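# Rehang the hose on the opposite wall's empty hooks

## Task

Lift the hose off the hooks it currently hangs on and hang it across both empty hooks on the wall facing them. At the end the hose must rest motionless and off the floor, supported by the hooks alone and not by the robot. The robot must have released it and moved away, and it must not have toppled or be left leaning.

## Robot and tools

Robot: a wheeled base with a vertical column, a tilting head and two six-joint arms (left and right), each ending in a two-finger gripper. Folded, it measures 0.73 m long, 0.62 m wide and 1.88 m tall, with its front 0.40 m ahead of the column.

Frames: the base frame has its origin on the floor under the column, midway between the drive wheels, with x forward, y to the left and z up. left_hand and right_hand are reported in this frame. Each is the point where the fingers meet, and the tips extend 8 mm past it. A hand's z axis points along the fingers, and quat_wxyz maps (0, 0, 1) onto that direction. Its y axis runs along the opening. The odometry frame is the base frame as it stood when the scene began.

execute_actions: the argument actions is a list holding one action, or an empty list, which only reports state and images. An action may contain base, joints, or both, plus an optional speeds object. These motions begin together. base holds exactly one key. translate_m is a relative straight drive in metres, from -3 to 3, positive forward. rotate_rad is a relative turn on the spot in radians, from -3.2 to 3.2, positive counter-clockwise seen from above. The base cannot move sideways, and a move that would take too long is refused, so split it into parts. A base move counts from the position given in the most recent state report. joints maps joint names to absolute targets: head_tilt_rad (-0.61 to 1.308, positive looks down), left_/right_joint1_rad (-2.879 to 2.879), joint2 (0 to 3.141), joint3 (0 to 3.019), joint4 (-1.692 to 1.57), joint5 (-1.57 to 1.57, positive swings the hand to the robot's right), joint6 (-2.094 to 2.094, roll) and left_/right_gripper_m (fingertip gap, 0 to 0.093 m). speeds can only lower top speeds, for that action alone: translate_m 0.05 to 0.8 m/s and rotate_rad 0.1 to 1 rad/s. It does not slow the arms. cameras selects the images to return from cam_head_left, cam_head_right, cam_left_wrist, cam_right_wrist and nav_camera. Omitting it, or passing null or ["all"], returns every camera, and [] returns none. Unknown keys, unknown camera names or out-of-range numbers cause the whole call to be refused, and nothing moves. A joint you leave out may still be driving toward its earlier target.

wait {seconds: 0 to 10} lets time pass without new commands. zoom_image {camera, region:[x0,y0,x1,y1]} gives an enlarged crop, in pixels from the top-left, of at most 504x504, from a camera's latest full image. finished_scene {scene} ends the scene and cannot be undone, so call it only once the hose hangs on its own and the robot is clear. A reply containing no tool call ends everything.

Arm geometry: with joint1 at -1.57 (left) or 1.57 (right) and joints 5 and 6 at 0, the arm swings in a vertical plane pointing forward, 0.23 m to the side of the column. Let a = j2 - 0.35, b = 1.05 + j2 - j3 and c = b - j4, where c = 1.57 means the fingers point straight down. The hand point is then about 0.12 + 0.39 sin a + 0.38 cos b + 0.25 cos c metres ahead and 1.46 + 0.39 cos a - 0.38 sin b - 0.25 sin c metres up. For example, j2, j3, j4 = 0.93, 0.78, 0.14 puts it about 0.60 m ahead and 1.21 m up. The real hand tends to end up to about 5 cm lower and nearer the column than this, and more under a heavy load. An empty hand reaches about 1 m from the shoulder and no lower than about 0.47 m. With the fingers down, the arm copes with up to about 2 kg at 0.6 m ahead. Loads held with flat fingers sag.

Result lines: base_status and joint_status describe how the last accepted action ended. done means within tolerance. off_target means it stopped short and may still be pushing. time_out means a blocked arm kept its target or a nearby one and keeps pushing. contact_stop means a base wheel stalled. not_followed or "joint command not followed" means a self-collision check held back an arm's targets; back each joint that moved at least 0.05 rad the way it came, or move the other arm away. on_its_own describes uncommanded behaviour, where "held at" is a target and not a position. motor_effort lists the wheel motors only, as percentages, with the peak in brackets. A wheel whose effort is outside its rest range suggests pushing. If turned_by_wheels and turned_by_imu differ by more than about 4 % and at least 0.05 rad, the base slipped or hit something. base_tilt is given in degrees. wheel_motors_off = 1 means the wheels shut down after about 3 s of hard pushing and are not holding position. If the gripper opening stays 0.002 m or more above its target, something is held.

Good practice: to grip, command a gap smaller than the object. Joint steps under about 0.03 rad (0.08 for joints 2 and 3) may not move at all. Approach contacts in steps of about 0.05 rad from your last target. If the base stalls or tips backward, drive 0.05 m away before turning. To relieve an arm that is pushing, resend its reported positions as targets, but a loaded arm then sinks slightly. Never let the arms collide or press on each other. Avoid long hard pushes, especially with joint5 turned far, because motors heat up. A MOTOR HOT line appears from 85 °C, and at 100 °C that arm goes limp and drops what it holds. Do not drop or slam the hose, and do not tip the robot.

Cameras: the head cameras sit 1.47 to 1.58 m up and look down by about head_tilt_rad. Each wrist fisheye sits behind the fingertips and looks along them, tilted 0.62 rad toward the hand's +x. The fingertips appear at the image centre, with image right being the hand's -y. nav_camera sits low at the front of the base, 0.23 m up, looking forward.

Each tool is called after "Emit:" by a JSON object that holds its "method" and its "body", one argument or row to a line.

## Session

Emit:
{"method": "execute_actions", "body": {
  "actions": []
}}

Scene clock: 0.00 s.
Joint torques (N m, as the arm reports them, + toward a larger angle): no reading
base_odometry: x=+0.000 y=+0.000 heading=+0.000 (m, m, rad; odometry frame)
turned_by_wheels: +0.000 (rad since the last result)
turned_by_imu: +0.000 (rad since the last result)
base_tilt: forward=+0.0 right=-0.3 (deg)
base_status: not commanded
joint_positions: head_tilt_rad=+0.868 left_joint1_rad=-1.569 left_joint2_rad=+0.895 left_joint3_rad=+0.371 left_joint4_rad=-0.945 left_joint5_rad=-0.005 left_joint6_rad=-0.036 left_gripper_m=+0.094 right_joint1_rad=+1.598 right_joint2_rad=+0.886 right_joint3_rad=+0.371 right_joint4_rad=-0.952 right_joint5_rad=+0.004 right_joint6_rad=+0.063 right_gripper_m=+0.094
joint_status: not commanded
wheel_motors_off: 0
motor_effort: left_wheel=+4 right_wheel=+1 (%)
left_hand: x=+0.1255 y=+0.2257 z=+1.2587 quat_wxyz=(+0.455, +0.016, -0.890, -0.011) (m; base frame)
right_hand: x=+0.1260 y=-0.2210 z=+1.2600 quat_wxyz=(+0.454, -0.016, -0.891, +0.009) (m; base frame)
pictures: cam_head_left, cam_head_right, cam_left_wrist, cam_right_wrist, nav_camera
Images, in order (width x height): cam_head_left 896x504, cam_head_right 896x504, cam_left_wrist 504x504, cam_right_wrist 504x504, nav_camera 896x504.

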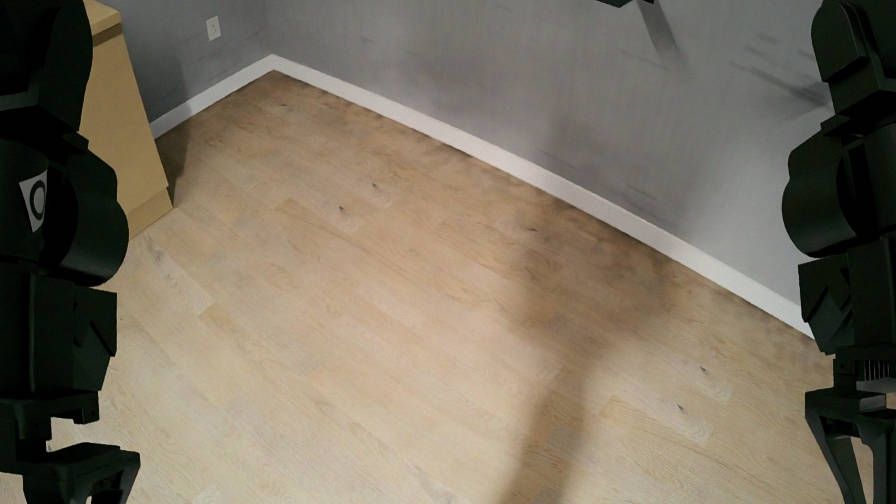

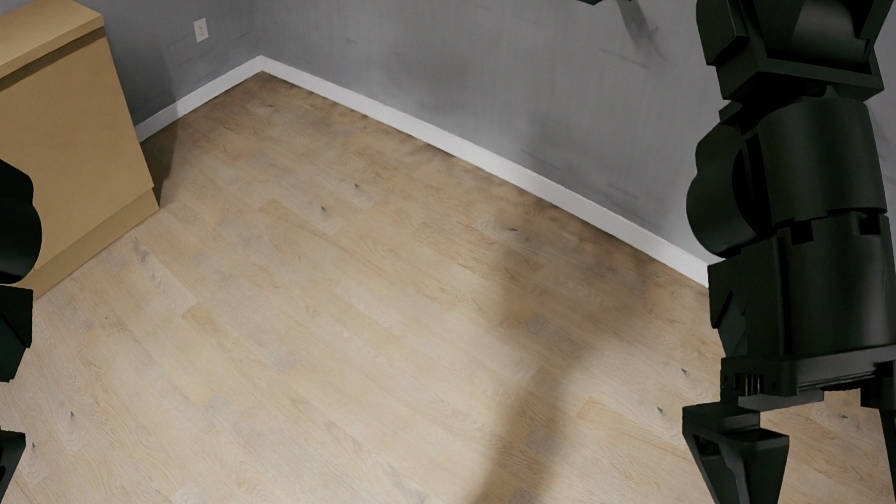

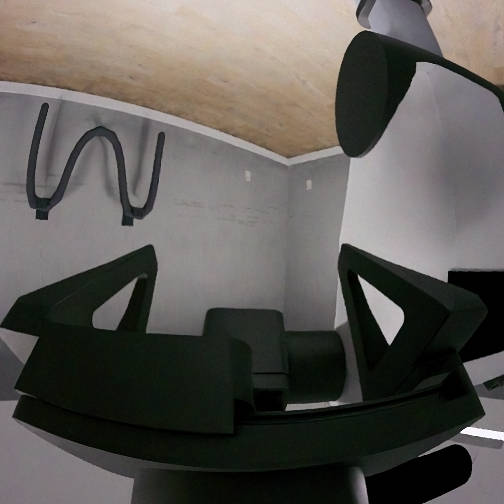

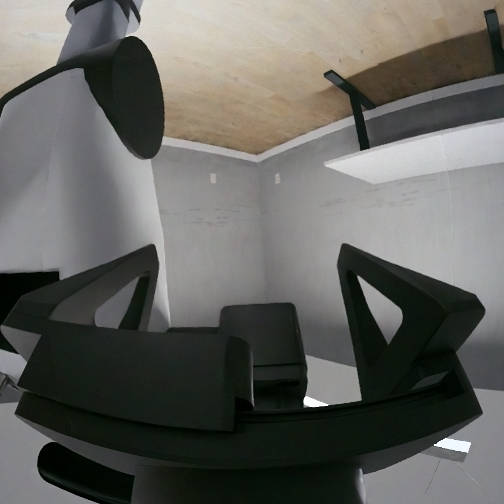

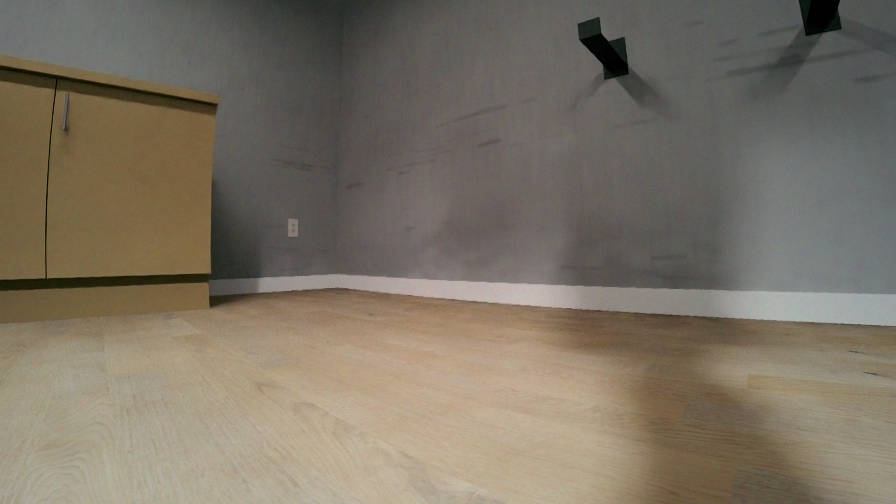

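Look at the empty hooks first.

Emit:
{"method": "execute_actions", "body": {
  "actions": [
    {"base":{"rotate_rad":-0.65},"joints":{"head_tilt_rad":0.45}}
  ],
  "cameras": ["cam_head_left","cam_head_right","nav_camera"]
}}

Emit:
{"method": "execute_actions", "body": {
  "actions": [
    {"base":{"rotate_rad":3.14}}
  ],
  "cameras": ["cam_head_left","cam_head_right","nav_camera"]
}}

Scene clock: 3.87 s.
Joint torques (N m, as the arm reports them, + toward a larger angle): left_arm=[-2.13 -6.21 -1.57 -1.17  0.   -0.1 ] | right_arm=[ 0.79 -7.47 -1.32 -1.35  0.08  0.07]
base_odometry: x=+0.000 y=+0.000 heading=-0.650 (m, m, rad; odometry frame)
turned_by_wheels: -0.650 (rad since the last result)
turned_by_imu: -0.642 (rad since the last result)
base_tilt: forward=+0.0 right=-0.2 (deg)
base_status: done
joint_positions: head_tilt_rad=+0.468 left_joint1_rad=-1.569 left_joint2_rad=+0.895 left_joint3_rad=+0.371 left_joint4_rad=-0.945 left_joint5_rad=-0.005 left_joint6_rad=-0.036 left_gripper_m=+0.094 right_joint1_rad=+1.598 right_joint2_rad=+0.886 right_joint3_rad=+0.371 right_joint4_rad=-0.952 right_joint5_rad=+0.004 right_joint6_rad=+0.063 right_gripper_m=+0.094
joint_status: all done
wheel_motors_off: 0
motor_effort: left_wheel=-1(37) right_wheel=+0(45) (%)
left_hand: x=+0.1255 y=+0.2257 z=+1.2587 quat_wxyz=(+0.455, +0.016, -0.890, -0.011) (m; base frame)
right_hand: x=+0.1260 y=-0.2210 z=+1.2600 quat_wxyz=(+0.454, -0.016, -0.891, +0.009) (m; base frame)
pictures: cam_head_left, cam_head_right, nav_camera
camera_calibration (this result's frames):
cam_head_left: T_world_to_cam=[[-0.0519685, -0.998539, -0.0148107, 0.0540566], [-0.38049, 0.0335102, -0.924178, 1.44367], [0.923324, -0.0423929, -0.381675, 0.470343], [0, 0, 0, 1]] pos_world=[0.117832, 0.0255391, 1.51453]
cam_head_right: T_world_to_cam=[[-0.0653706, -0.997861, 0.000543219, -0.0343312], [-0.391275, 0.0251319, -0.91993, 1.43823], [0.917949, -0.0603489, -0.392081, 0.487637], [0, 0, 0, 1]] pos_world=[0.112875, -0.0409749, 1.51429]
Images, in order (width x height): cam_head_left 896x504, cam_head_right 896x504, nav_camera 896x504.

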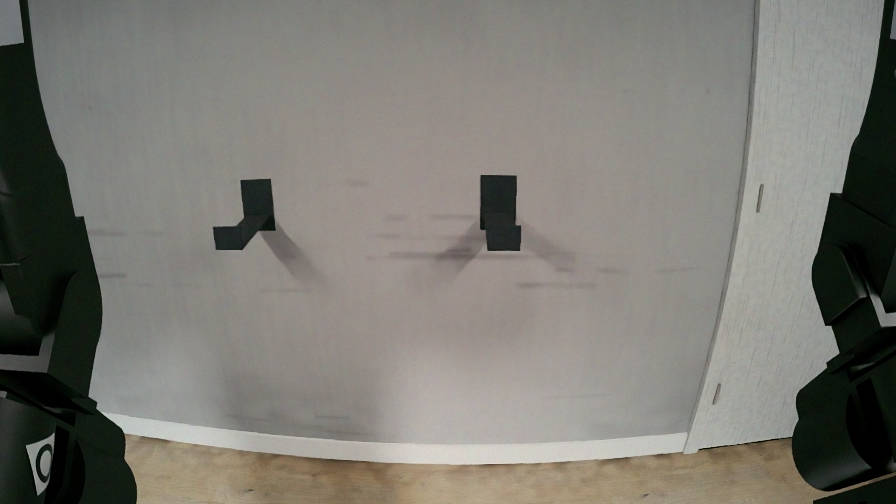

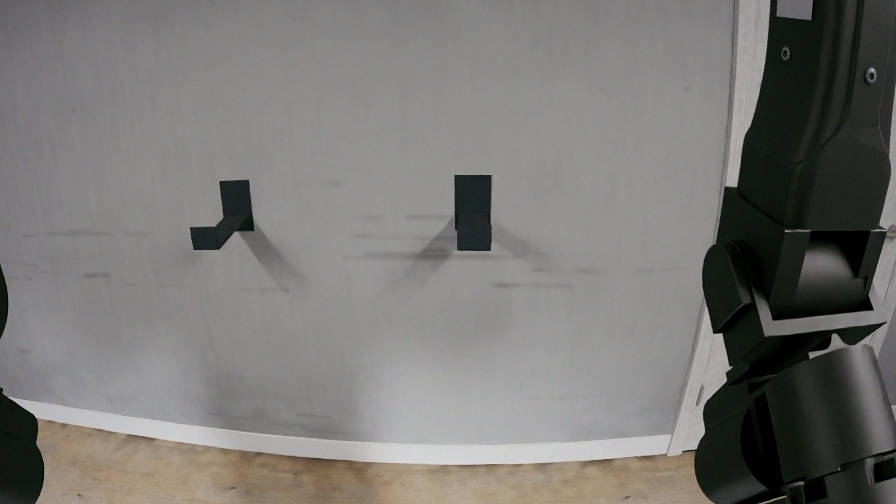

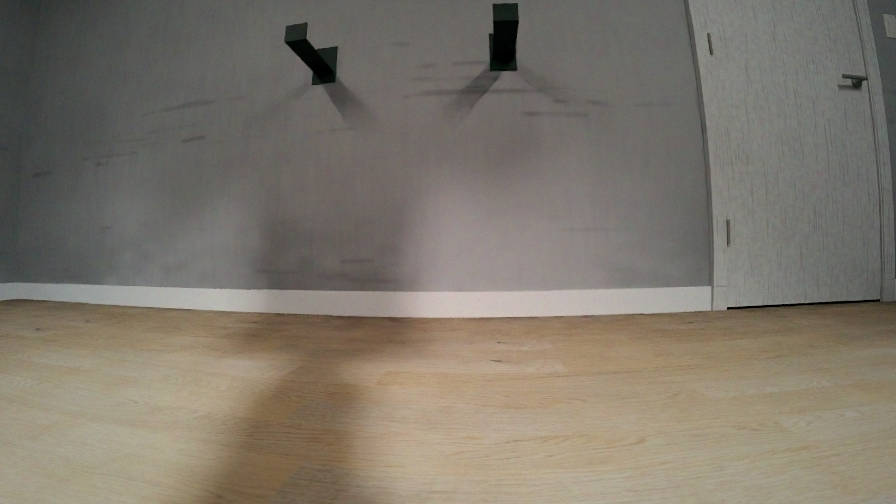

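Scene clock: 8.30 s.
Joint torques (N m, as the arm reports them, + toward a larger angle): left_arm=[-2.11 -6.11 -1.57 -1.12 -0.01 -0.1 ] | right_arm=[ 0.88 -7.18 -1.34 -1.37  0.07  0.06]
base_odometry: x=+0.000 y=+0.000 heading=+2.490 (m, m, rad; odometry frame)
turned_by_wheels: +3.140 (rad since the last result)
turned_by_imu: +3.116 (rad since the last result)
base_tilt: forward=+0.1 right=-0.2 (deg)
base_status: done
joint_positions: head_tilt_rad=+0.468 left_joint1_rad=-1.569 left_joint2_rad=+0.895 left_joint3_rad=+0.371 left_joint4_rad=-0.945 left_joint5_rad=-0.005 left_joint6_rad=-0.036 left_gripper_m=+0.094 right_joint1_rad=+1.598 right_joint2_rad=+0.886 right_joint3_rad=+0.371 right_joint4_rad=-0.952 right_joint5_rad=+0.004 right_joint6_rad=+0.063 right_gripper_m=+0.094
joint_status: not commanded
wheel_motors_off: 0
motor_effort: left_wheel=+1(33) right_wheel=+0(36) (%)
left_hand: x=+0.1255 y=+0.2257 z=+1.2587 quat_wxyz=(+0.455, +0.016, -0.890, -0.011) (m; base frame)
right_hand: x=+0.1260 y=-0.2210 z=+1.2600 quat_wxyz=(+0.454, -0.016, -0.891, +0.009) (m; base frame)
pictures: cam_head_left, cam_head_right, nav_camera
camera_calibration (this result's frames):
cam_head_left: T_world_to_cam=[[-0.0519674, -0.998539, -0.0148147, 0.0540628], [-0.380418, 0.0335102, -0.924207, 1.44371], [0.923353, -0.0423929, -0.381604, 0.470232], [0, 0, 0, 1]] pos_world=[0.117834, 0.0255391, 1.51453]
cam_head_right: T_world_to_cam=[[-0.0653706, -0.997861, 0.000538168, -0.0343234], [-0.391204, 0.0251319, -0.919961, 1.43828], [0.917979, -0.0603489, -0.39201, 0.487526], [0, 0, 0, 1]] pos_world=[0.112877, -0.0409749, 1.51429]
Images, in order (width x height): cam_head_left 896x504, cam_head_right 896x504, nav_camera 896x504.

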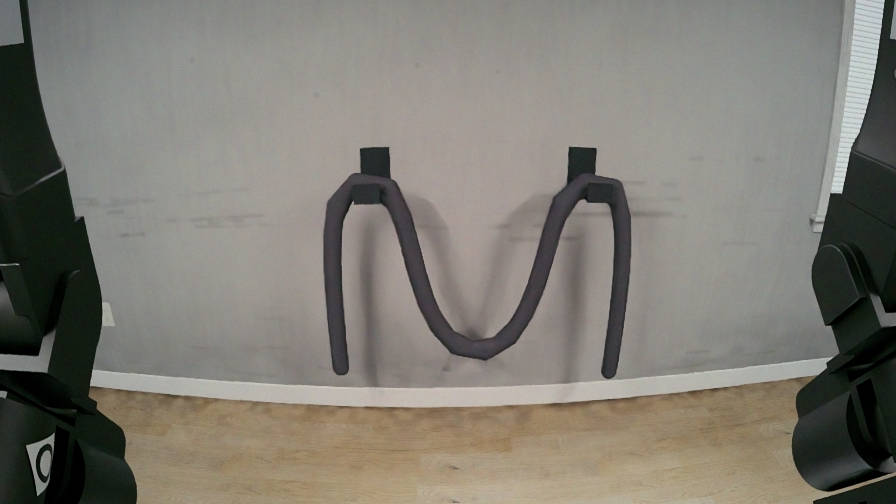

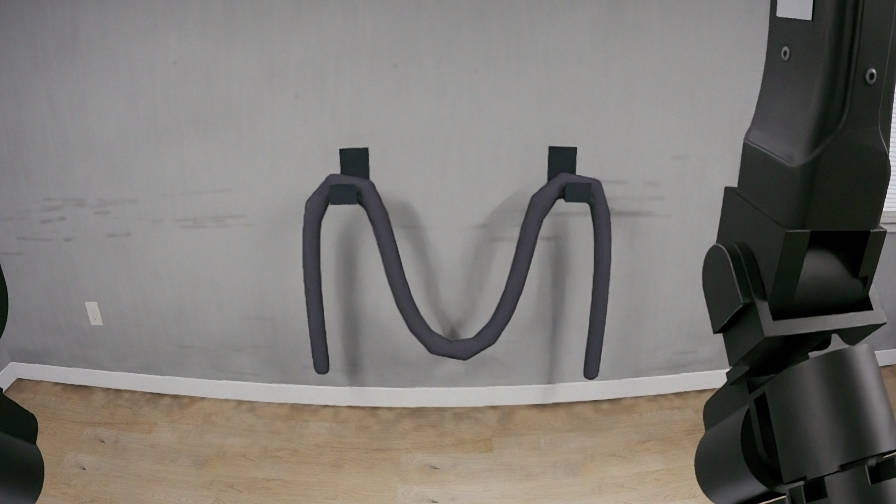

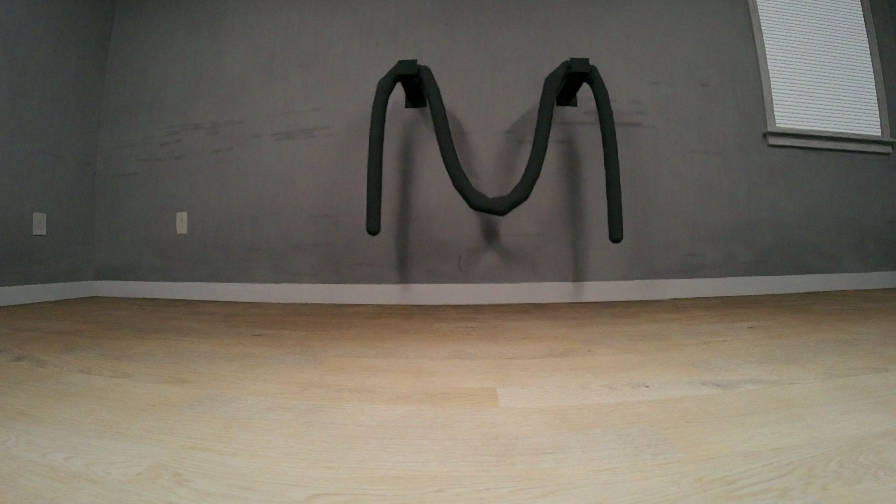

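Emit:
{"method": "execute_actions", "body": {
  "actions": [
    {"base":{"rotate_rad":-0.1},"joints":{"head_tilt_rad":0.75,"left_joint1_rad":-1.33,"left_joint2_rad":1.1,"left_joint3_rad":1.06,"left_joint4_rad":-0.46,"left_joint6_rad":1.57,"right_joint1_rad":1.35,"right_joint2_rad":1.1,"right_joint3_rad":1.06,"right_joint4_rad":-0.46,"right_joint6_rad":-1.57}}
  ],
  "cameras": []
}}

Emit:
{"method": "execute_actions", "body": {
  "actions": [
    {"base":{"translate_m":1.1}}
  ]
}}

Scene clock: 26.13 s.
Joint torques (N m, as the arm reports them, + toward a larger angle): left_arm=[ -0.52 -14.72   5.32   0.96  -0.06  -0.06] | right_arm=[ -0.22 -17.43   5.26   0.29   0.16  -0.09]
base_odometry: x=+0.000 y=+0.000 heading=+2.390 (m, m, rad; odometry frame)
turned_by_wheels: -0.100 (rad since the last result)
turned_by_imu: -0.100 (rad since the last result)
base_tilt: forward=+0.1 right=-0.2 (deg)
base_status: done
joint_positions: head_tilt_rad=+0.752 left_joint1_rad=-1.331 left_joint2_rad=+1.097 left_joint3_rad=+1.058 left_joint4_rad=-0.463 left_joint5_rad=-0.005 left_joint6_rad=+1.563 left_gripper_m=+0.094 right_joint1_rad=+1.341 right_joint2_rad=+1.097 right_joint3_rad=+1.056 right_joint4_rad=-0.455 right_joint5_rad=+0.004 right_joint6_rad=-1.556 right_gripper_m=+0.094
joint_status: all done
wheel_motors_off: 0
motor_effort: left_wheel=+2(23) right_wheel=+0(25) (%)
left_hand: x=+0.5621 y=+0.3459 z=+1.1662 quat_wxyz=(+0.068, -0.657, -0.746, -0.083) (m; base frame)
right_hand: x=+0.5635 y=-0.3415 z=+1.1652 quat_wxyz=(+0.062, +0.657, -0.747, +0.082) (m; base frame)
pictures: none
No camera images: the call's "cameras" was empty. Leave "cameras" out to get every camera's image.

Scene clock: 29.53 s.
Joint torques (N m, as the arm reports them, + toward a larger angle): left_arm=[ -0.45 -14.16   5.52   0.79  -0.06  -0.05] | right_arm=[ -0.34 -17.5    5.29   0.42   0.16  -0.07]
base_odometry: x=-0.804 y=+0.751 heading=+2.391 (m, m, rad; odometry frame)
turned_by_wheels: +0.000 (rad since the last result)
turned_by_imu: +0.002 (rad since the last result)
base_tilt: forward=+0.0 right=-0.2 (deg)
base_status: done
joint_positions: head_tilt_rad=+0.753 left_joint1_rad=-1.331 left_joint2_rad=+1.097 left_joint3_rad=+1.056 left_joint4_rad=-0.463 left_joint5_rad=-0.005 left_joint6_rad=+1.563 left_gripper_m=+0.094 right_joint1_rad=+1.342 right_joint2_rad=+1.097 right_joint3_rad=+1.056 right_joint4_rad=-0.457 right_joint5_rad=+0.004 right_joint6_rad=-1.556 right_gripper_m=+0.094
joint_status: not commanded
wheel_motors_off: 0
motor_effort: left_wheel=+2(54) right_wheel=-1(56) (%)
left_hand: x=+0.5610 y=+0.3459 z=+1.1659 quat_wxyz=(+0.068, -0.657, -0.746, -0.082) (m; base frame)
right_hand: x=+0.5631 y=-0.3411 z=+1.1651 quat_wxyz=(+0.062, +0.657, -0.747, +0.081) (m; base frame)
pictures: cam_head_left, cam_head_right, cam_left_wrist, cam_right_wrist, nav_camera
camera_calibration (this result's frames):
cam_head_left: T_world_to_cam=[[-0.0540366, -0.998539, 0.000370257, 0.0307813], [-0.624579, 0.0335102, -0.780242, 1.23422], [0.77909, -0.0423929, -0.625478, 0.853011], [0, 0, 0, 1]] pos_world=[0.107957, 0.0255391, 1.49651]
cam_head_right: T_world_to_cam=[[-0.0625906, -0.997861, 0.0188685, -0.0626911], [-0.633739, 0.0251319, -0.773138, 1.2243], [0.77101, -0.0603489, -0.633957, 0.867472], [0, 0, 0, 1]] pos_world=[0.103131, -0.0409749, 1.49767]
cam_left_wrist: T_world_to_cam=[[-0.991976, -0.124067, -0.0243094, 0.623858], [-0.100545, 0.657611, 0.746618, -1.03479], [-0.0766447, 0.743071, -0.664809, 0.683654], [0, 0, 0, 1]] pos_world=[0.567207, 0.249887, 1.24226]
cam_right_wrist: T_world_to_cam=[[0.991911, -0.119078, 0.0439709, -0.652743], [-0.112081, -0.658978, 0.743765, -1.02441], [-0.0595903, -0.742676, -0.666994, 0.68385], [0, 0, 0, 1]] pos_world=[0.573397, -0.244914, 1.24675]
Images, in order (width x height): cam_head_left 896x504, cam_head_right 896x504, cam_left_wrist 504x504, cam_right_wrist 504x504, nav_camera 896x504.

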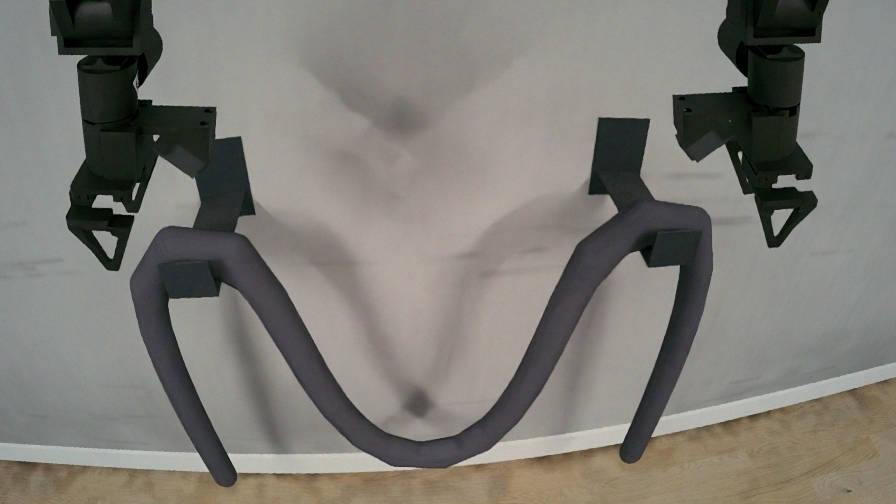

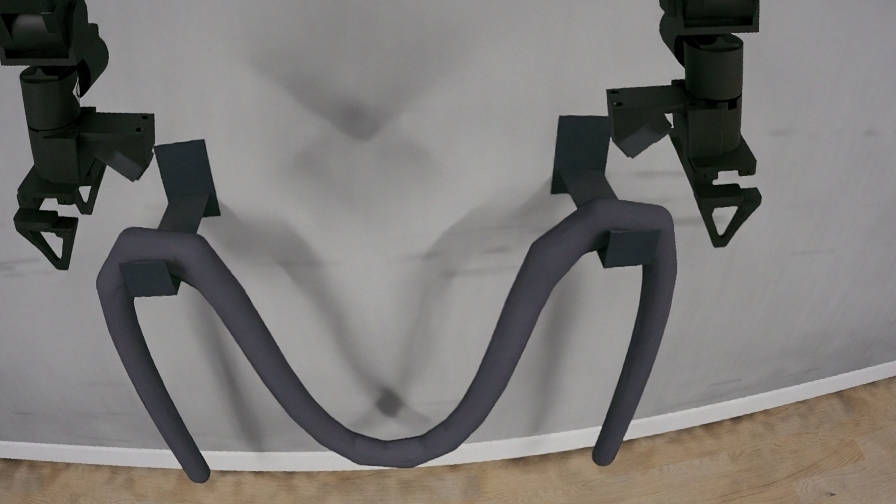

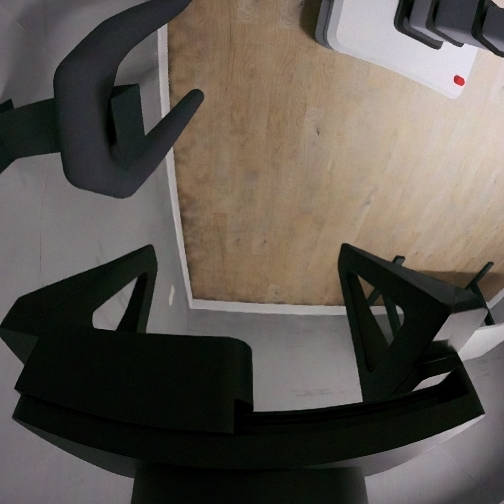

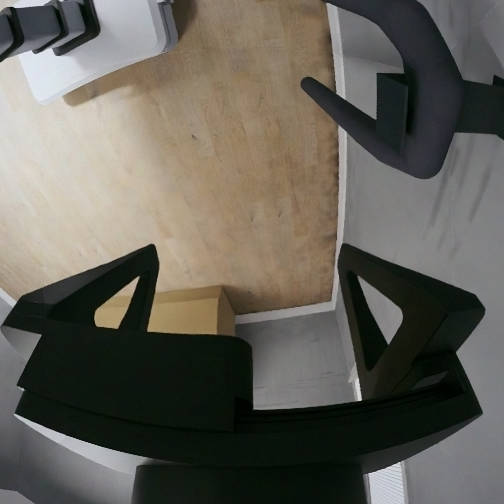

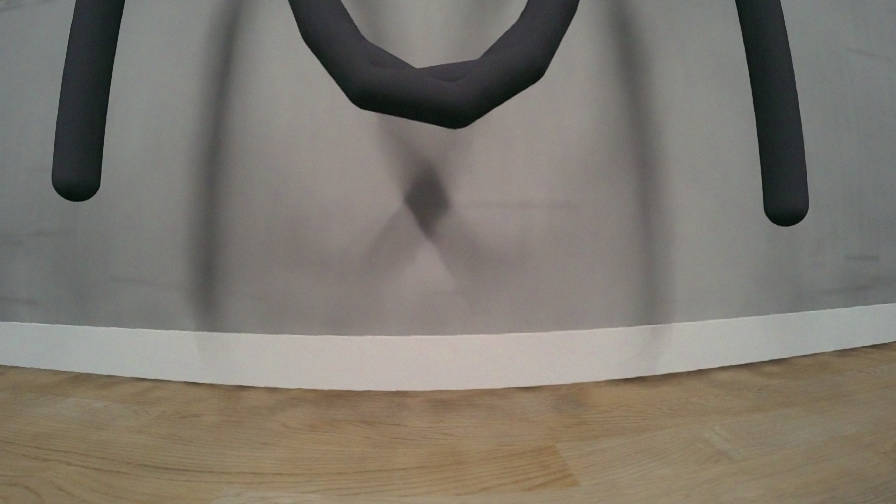

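Emit:
{"method": "execute_actions", "body": {
  "actions": [
    {"base":{"rotate_rad":0.06},"joints":{"left_joint1_rad":-1.38,"left_joint6_rad":1.67,"right_joint1_rad":1.27,"right_joint6_rad":-1.72}}
  ],
  "cameras": []
}}

Emit:
{"method": "execute_actions", "body": {
  "actions": [
    {"base":{"translate_m":0.19},"joints":{"head_tilt_rad":0.9}}
  ]
}}

Scene clock: 35.57 s.
Joint torques (N m, as the arm reports them, + toward a larger angle): left_arm=[ -1.05 -14.96   5.45   0.87  -0.01  -0.04] | right_arm=[ -1.21 -17.31   5.35   0.33   0.2   -0.08]
base_odometry: x=-0.804 y=+0.751 heading=+2.449 (m, m, rad; odometry frame)
turned_by_wheels: +0.059 (rad since the last result)
turned_by_imu: +0.058 (rad since the last result)
base_tilt: forward=+0.0 right=-0.2 (deg)
base_status: done
joint_positions: head_tilt_rad=+0.753 left_joint1_rad=-1.377 left_joint2_rad=+1.097 left_joint3_rad=+1.056 left_joint4_rad=-0.463 left_joint5_rad=-0.005 left_joint6_rad=+1.662 left_gripper_m=+0.094 right_joint1_rad=+1.266 right_joint2_rad=+1.097 right_joint3_rad=+1.056 right_joint4_rad=-0.457 right_joint5_rad=+0.004 right_joint6_rad=-1.706 right_gripper_m=+0.094
joint_status: all done
wheel_motors_off: 0
motor_effort: left_wheel=+1(38) right_wheel=+1(39) (%)
left_hand: x=+0.5635 y=+0.3229 z=+1.1615 quat_wxyz=(+0.058, -0.703, -0.706, -0.065) (m; base frame)
right_hand: x=+0.5580 y=-0.3782 z=+1.1740 quat_wxyz=(+0.093, +0.696, -0.706, +0.098) (m; base frame)
pictures: none
No camera images: the call's "cameras" was empty. Leave "cameras" out to get every camera's image.

Scene clock: 37.33 s.
Joint torques (N m, as the arm reports them, + toward a larger angle): left_arm=[ -1.19 -14.5    5.56   0.88  -0.02  -0.04] | right_arm=[ -1.2  -16.93   5.23   0.44   0.19  -0.1 ]
base_odometry: x=-0.951 y=+0.872 heading=+2.450 (m, m, rad; odometry frame)
turned_by_wheels: +0.001 (rad since the last result)
turned_by_imu: +0.001 (rad since the last result)
base_tilt: forward=-0.1 right=-0.1 (deg)
base_status: done
joint_positions: head_tilt_rad=+0.901 left_joint1_rad=-1.377 left_joint2_rad=+1.097 left_joint3_rad=+1.056 left_joint4_rad=-0.463 left_joint5_rad=-0.005 left_joint6_rad=+1.662 left_gripper_m=+0.094 right_joint1_rad=+1.266 right_joint2_rad=+1.097 right_joint3_rad=+1.057 right_joint4_rad=-0.458 right_joint5_rad=+0.004 right_joint6_rad=-1.706 right_gripper_m=+0.094
joint_status: all done
wheel_motors_off: 0
motor_effort: left_wheel=+2(56) right_wheel=-1(51) (%)
left_hand: x=+0.5640 y=+0.3229 z=+1.1616 quat_wxyz=(+0.057, -0.703, -0.706, -0.066) (m; base frame)
right_hand: x=+0.5584 y=-0.3782 z=+1.1742 quat_wxyz=(+0.093, +0.696, -0.706, +0.098) (m; base frame)
pictures: cam_head_left, cam_head_right, cam_left_wrist, cam_right_wrist, nav_camera
camera_calibration (this result's frames):
cam_head_left: T_world_to_cam=[[-0.0533875, -0.998539, 0.00835808, 0.0184476], [-0.733107, 0.0335102, -0.679288, 1.08417], [0.678015, -0.0423929, -0.733825, 1.02492], [0, 0, 0, 1]] pos_world=[0.100888, 0.0255391, 1.48842]
cam_head_right: T_world_to_cam=[[-0.0591117, -0.997861, 0.027918, -0.0768013], [-0.741115, 0.0251319, -0.670907, 1.07223], [0.66877, -0.0603489, -0.741016, 1.03745], [0, 0, 0, 1]] pos_world=[0.0962863, -0.0409749, 1.49028]
cam_left_wrist: T_world_to_cam=[[-0.999987, -0.00383031, -0.0033344, 0.565199], [-0.00505824, 0.69289, 0.721025, -1.0517], [-0.000451381, 0.721033, -0.692901, 0.69491], [0, 0, 0, 1]] pos_world=[0.560186, 0.229822, 1.24169]
cam_right_wrist: T_world_to_cam=[[0.999868, -0.00968368, 0.0130716, -0.579656], [-0.016263, -0.614417, 0.788814, -1.14568], [0.000392789, -0.788922, -0.614493, 0.54942], [0, 0, 0, 1]] pos_world=[0.560731, -0.276092, 1.24892]
Images, in order (width x height): cam_head_left 896x504, cam_head_right 896x504, cam_left_wrist 504x504, cam_right_wrist 504x504, nav_camera 896x504.

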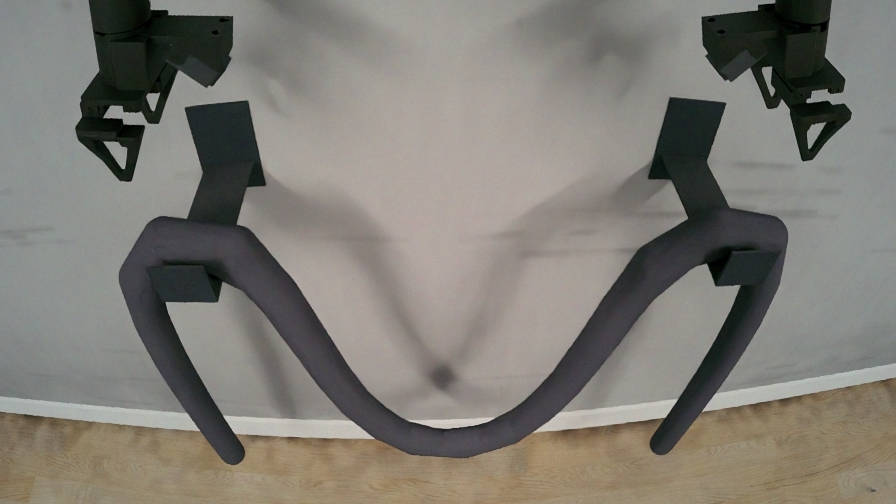

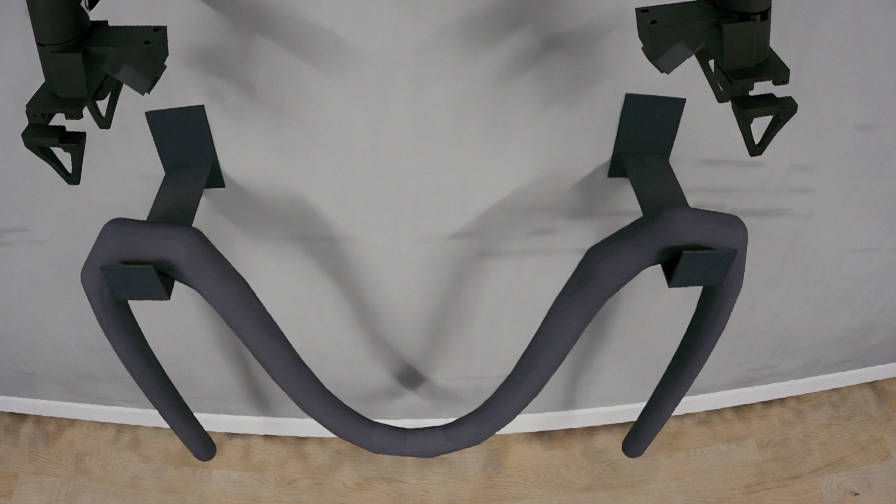

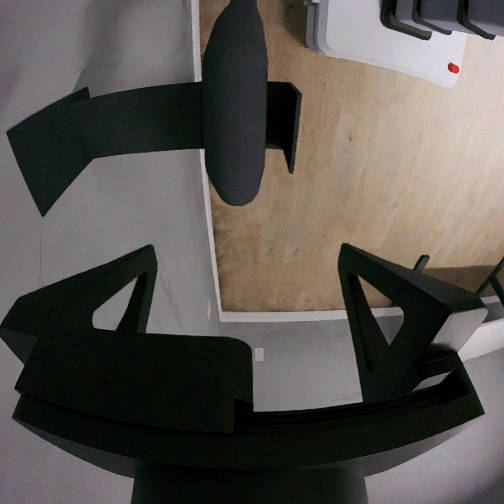

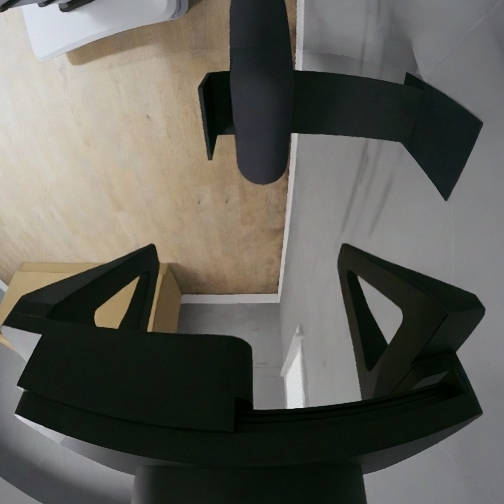

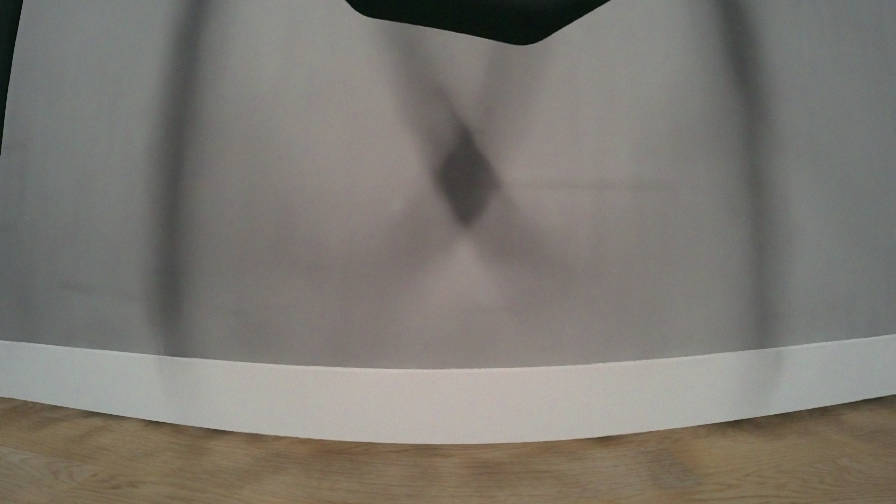

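Emit:
{"method": "execute_actions", "body": {
  "actions": [
    {"joints":{"left_joint1_rad":-1.435,"left_joint2_rad":1.414,"left_joint3_rad":1.226,"left_joint4_rad":-0.33,"left_joint6_rad":1.64,"right_joint1_rad":1.33,"right_joint2_rad":1.414,"right_joint3_rad":1.226,"right_joint4_rad":-0.33,"right_joint6_rad":-1.69}}
  ],
  "cameras": ["cam_head_left","cam_left_wrist","cam_right_wrist"]
}}

Scene clock: 42.80 s.
Joint torques (N m, as the arm reports them, + toward a larger angle): left_arm=[ -1.36 -17.85   4.41   0.85   0.01  -0.14] | right_arm=[ -2.24 -21.18   3.69   0.31   0.15   0.1 ]
base_odometry: x=-0.951 y=+0.872 heading=+2.450 (m, m, rad; odometry frame)
turned_by_wheels: +0.000 (rad since the last result)
turned_by_imu: +0.000 (rad since the last result)
base_tilt: forward=+0.1 right=-0.2 (deg)
base_status: not commanded
joint_positions: head_tilt_rad=+0.901 left_joint1_rad=-1.432 left_joint2_rad=+1.430 left_joint3_rad=+1.215 left_joint4_rad=-0.334 left_joint5_rad=-0.005 left_joint6_rad=+1.644 left_gripper_m=+0.094 right_joint1_rad=+1.335 right_joint2_rad=+1.431 right_joint3_rad=+1.223 right_joint4_rad=-0.329 right_joint5_rad=+0.004 right_joint6_rad=-1.695 right_gripper_m=+0.094
joint_status: all done
wheel_motors_off: 0
motor_effort: left_wheel=+1(2) right_wheel=-3(5) (%)
left_hand: x=+0.5705 y=+0.3109 z=+1.0318 quat_wxyz=(+0.054, -0.706, -0.705, -0.033) (m; base frame)
right_hand: x=+0.5707 y=-0.3712 z=+1.0420 quat_wxyz=(+0.082, +0.705, -0.702, +0.064) (m; base frame)
pictures: cam_head_left, cam_left_wrist, cam_right_wrist
camera_calibration (this result's frames):
cam_head_left: T_world_to_cam=[[-0.0533875, -0.998539, 0.00835808, 0.0184476], [-0.733107, 0.0335102, -0.679288, 1.08417], [0.678015, -0.0423929, -0.733825, 1.02492], [0, 0, 0, 1]] pos_world=[0.100888, 0.0255391, 1.48842]
cam_left_wrist: T_world_to_cam=[[-0.999233, -0.000497704, 0.0391594, 0.525983], [0.0264495, 0.728836, 0.684177, -0.940911], [-0.0288813, 0.684688, -0.728264, 0.677559], [0, 0, 0, 1]] pos_world=[0.570035, 0.222115, 1.11659]
cam_right_wrist: T_world_to_cam=[[0.999748, 0.00501062, -0.0218937, -0.548163], [0.0196936, -0.664236, 0.747263, -1.03259], [-0.0107983, -0.747506, -0.664167, 0.547225], [0, 0, 0, 1]] pos_world=[0.574269, -0.274083, 1.12306]
Images, in order (width x height): cam_head_left 896x504, cam_left_wrist 504x504, cam_right_wrist 504x504.

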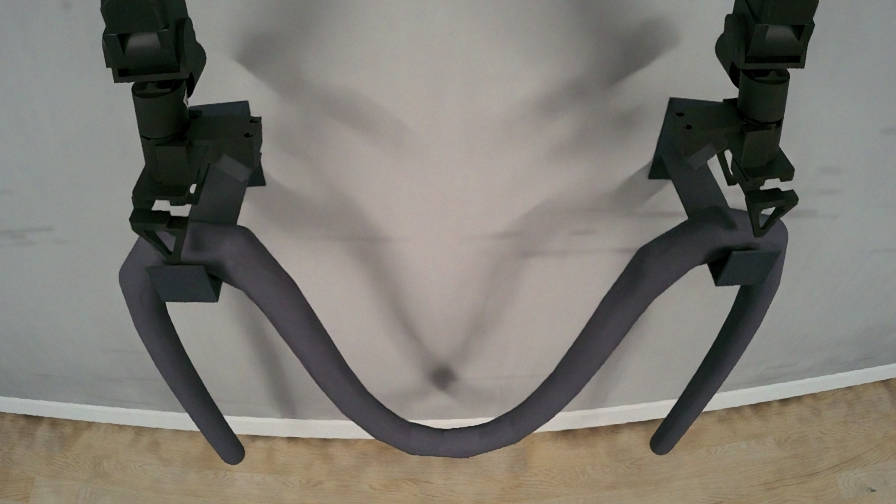

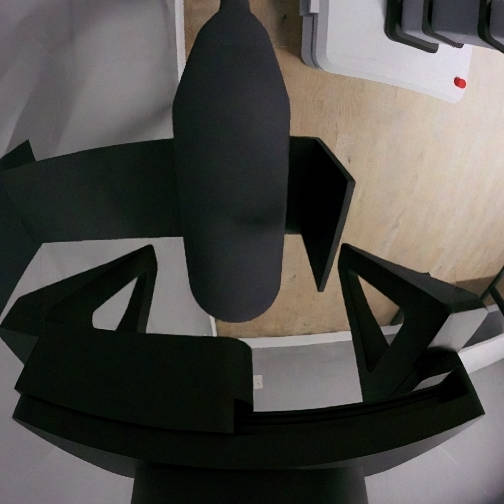

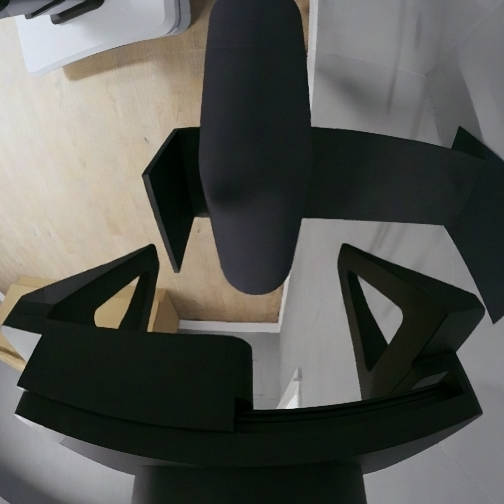

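Emit:
{"method": "execute_actions", "body": {
  "actions": [
    {"base":{"translate_m":0.008},"joints":{"left_joint4_rad":-0.29,"right_joint4_rad":-0.30,"left_gripper_m":0.082,"right_gripper_m":0.082}}
  ],
  "cameras": []
}}

Emit:
{"method": "execute_actions", "body": {
  "actions": [
    {"joints":{"left_joint2_rad":1.50,"left_joint3_rad":1.275,"left_joint4_rad":-0.245,"right_joint2_rad":1.52,"right_joint3_rad":1.275,"right_joint4_rad":-0.245}}
  ],
  "cameras": ["cam_head_left","cam_left_wrist","cam_right_wrist"]
}}

Scene clock: 49.23 s.
Joint torques (N m, as the arm reports them, + toward a larger angle): left_arm=[ -1.3  -17.66   3.97   1.15   0.02  -0.14] | right_arm=[ -2.06 -20.97   3.63   0.53   0.14   0.11]
base_odometry: x=-0.957 y=+0.877 heading=+2.451 (m, m, rad; odometry frame)
turned_by_wheels: +0.000 (rad since the last result)
turned_by_imu: +0.000 (rad since the last result)
base_tilt: forward=+0.0 right=-0.2 (deg)
base_status: done
joint_positions: head_tilt_rad=+0.902 left_joint1_rad=-1.432 left_joint2_rad=+1.427 left_joint3_rad=+1.221 left_joint4_rad=-0.301 left_joint5_rad=-0.005 left_joint6_rad=+1.644 left_gripper_m=+0.082 right_joint1_rad=+1.335 right_joint2_rad=+1.427 right_joint3_rad=+1.225 right_joint4_rad=-0.303 right_joint5_rad=+0.004 right_joint6_rad=-1.695 right_gripper_m=+0.082
joint_status: all done
wheel_motors_off: 0
motor_effort: left_wheel=+1(37) right_wheel=+0(45) (%)
left_hand: x=+0.5835 y=+0.3116 z=+1.0337 quat_wxyz=(+0.041, -0.707, -0.704, -0.048) (m; base frame)
right_hand: x=+0.5795 y=-0.3718 z=+1.0440 quat_wxyz=(+0.072, +0.706, -0.701, +0.076) (m; base frame)
pictures: none
No camera images: the call's "cameras" was empty. Leave "cameras" out to get every camera's image.

Scene clock: 50.07 s.
Joint torques (N m, as the arm reports them, + toward a larger angle): left_arm=[ -0.87 -12.48   6.32   1.94   0.19  -0.14] | right_arm=[ -2.07 -15.99   4.34   1.07   0.03   0.11]
base_odometry: x=-0.957 y=+0.877 heading=+2.451 (m, m, rad; odometry frame)
turned_by_wheels: +0.000 (rad since the last result)
turned_by_imu: +0.000 (rad since the last result)
base_tilt: forward=+0.2 right=-0.2 (deg)
base_status: not commanded
joint_positions: head_tilt_rad=+0.902 left_joint1_rad=-1.432 left_joint2_rad=+1.444 left_joint3_rad=+1.245 left_joint4_rad=-0.270 left_joint5_rad=-0.010 left_joint6_rad=+1.644 left_gripper_m=+0.082 right_joint1_rad=+1.332 right_joint2_rad=+1.475 right_joint3_rad=+1.265 right_joint4_rad=-0.255 right_joint5_rad=+0.007 right_joint6_rad=-1.695 right_gripper_m=+0.082
joint_status: all done
wheel_motors_off: 0
motor_effort: left_wheel=+3(5) right_wheel=-1(3) (%)
left_hand: x=+0.5985 y=+0.3140 z=+1.0294 quat_wxyz=(+0.030, -0.708, -0.703, -0.065) (m; base frame)
right_hand: x=+0.5946 y=-0.3797 z=+1.0281 quat_wxyz=(+0.062, +0.706, -0.699, +0.093) (m; base frame)
pictures: cam_head_left, cam_left_wrist, cam_right_wrist
camera_calibration (this result's frames):
cam_head_left: T_world_to_cam=[[-0.0533849, -0.998539, 0.00837526, 0.018421], [-0.733325, 0.0335102, -0.679052, 1.08382], [0.677779, -0.0423929, -0.734043, 1.02527], [0, 0, 0, 1]] pos_world=[0.100871, 0.0255391, 1.4884]
cam_left_wrist: T_world_to_cam=[[-0.999152, 0.00904835, -0.0401589, 0.632628], [-0.0212793, 0.721574, 0.69201, -0.919489], [0.0352392, 0.692278, -0.72077, 0.626024], [0, 0, 0, 1]] pos_world=[0.590465, 0.224373, 1.11292]
cam_right_wrist: T_world_to_cam=[[0.998718, 0.0179767, 0.0473279, -0.637924], [-0.0240773, -0.653694, 0.756376, -1.00766], [0.0445351, -0.756545, -0.652423, 0.483476], [0, 0, 0, 1]] pos_world=[0.591312, -0.281463, 1.10779]
Images, in order (width x height): cam_head_left 896x504, cam_left_wrist 504x504, cam_right_wrist 504x504.

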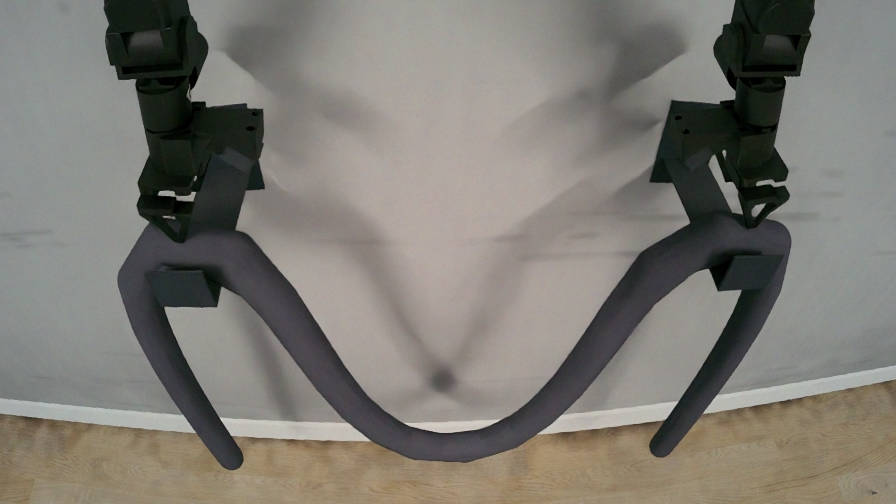

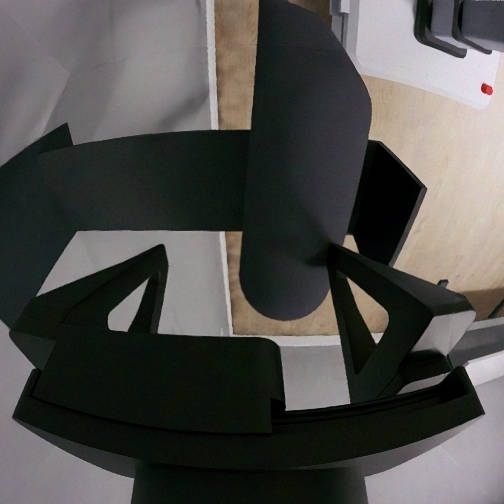

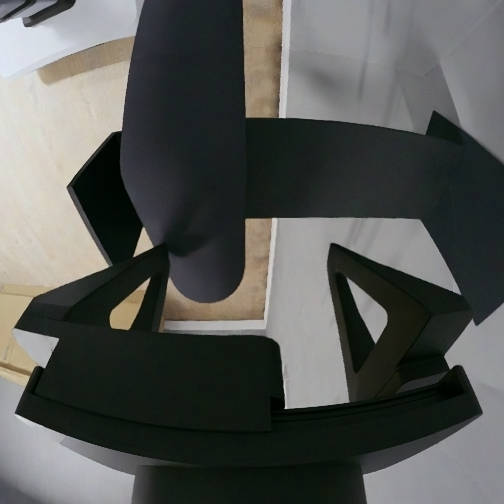

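Emit:
{"method": "execute_actions", "body": {
  "actions": [
    {"joints":{"left_joint2_rad":1.42,"left_joint3_rad":1.25,"left_joint4_rad":-0.33,"right_joint2_rad":1.44,"right_joint3_rad":1.265,"right_joint4_rad":-0.33,"left_gripper_m":0.093,"right_gripper_m":0.093}}
  ],
  "cameras": ["cam_left_wrist","cam_right_wrist"]
}}

Scene clock: 53.53 s.
Joint torques (N m, as the arm reports them, + toward a larger angle): left_arm=[ -1.01 -18.63   4.07   0.08   0.17  -0.14] | right_arm=[ -1.84 -21.53   3.44   0.31   0.03   0.12]
base_odometry: x=-0.957 y=+0.877 heading=+2.451 (m, m, rad; odometry frame)
turned_by_wheels: +0.000 (rad since the last result)
turned_by_imu: +0.000 (rad since the last result)
base_tilt: forward=+0.1 right=-0.3 (deg)
base_status: not commanded
joint_positions: head_tilt_rad=+0.902 left_joint1_rad=-1.432 left_joint2_rad=+1.440 left_joint3_rad=+1.245 left_joint4_rad=-0.318 left_joint5_rad=-0.009 left_joint6_rad=+1.644 left_gripper_m=+0.093 right_joint1_rad=+1.332 right_joint2_rad=+1.456 right_joint3_rad=+1.265 right_joint4_rad=-0.327 right_joint5_rad=+0.007 right_joint6_rad=-1.695 right_gripper_m=+0.093
joint_status: all done
wheel_motors_off: 0
motor_effort: left_wheel=+3(4) right_wheel=-2(2) (%)
left_hand: x=+0.5884 y=+0.3130 z=+1.0307 quat_wxyz=(+0.044, -0.707, -0.704, -0.048) (m; base frame)
right_hand: x=+0.5856 y=-0.3769 z=+1.0365 quat_wxyz=(+0.078, +0.705, -0.701, +0.073) (m; base frame)
pictures: cam_left_wrist, cam_right_wrist
camera_calibration (this result's frames):
cam_left_wrist: T_world_to_cam=[[-0.999987, 0.00371045, 0.00358167, 0.579652], [0.005157, 0.724171, 0.689601, -0.933804], [-0.000035013, 0.689611, -0.72418, 0.653158], [0, 0, 0, 1]] pos_world=[0.584483, 0.223659, 1.11488]
cam_right_wrist: T_world_to_cam=[[0.999968, 0.00705278, -0.00371957, -0.581344], [0.0074429, -0.658307, 0.752713, -1.02875], [0.0028601, -0.752716, -0.658339, 0.523497], [0, 0, 0, 1]] pos_world=[0.587485, -0.279089, 1.11683]
Images, in order (width x height): cam_left_wrist 504x504, cam_right_wrist 504x504.

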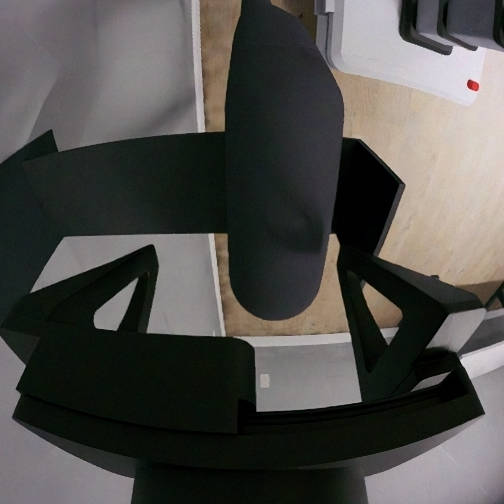

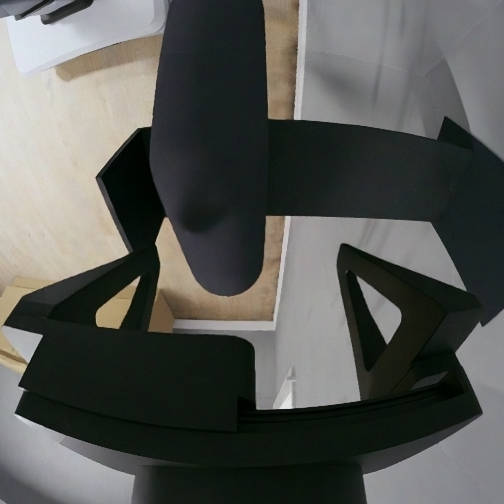

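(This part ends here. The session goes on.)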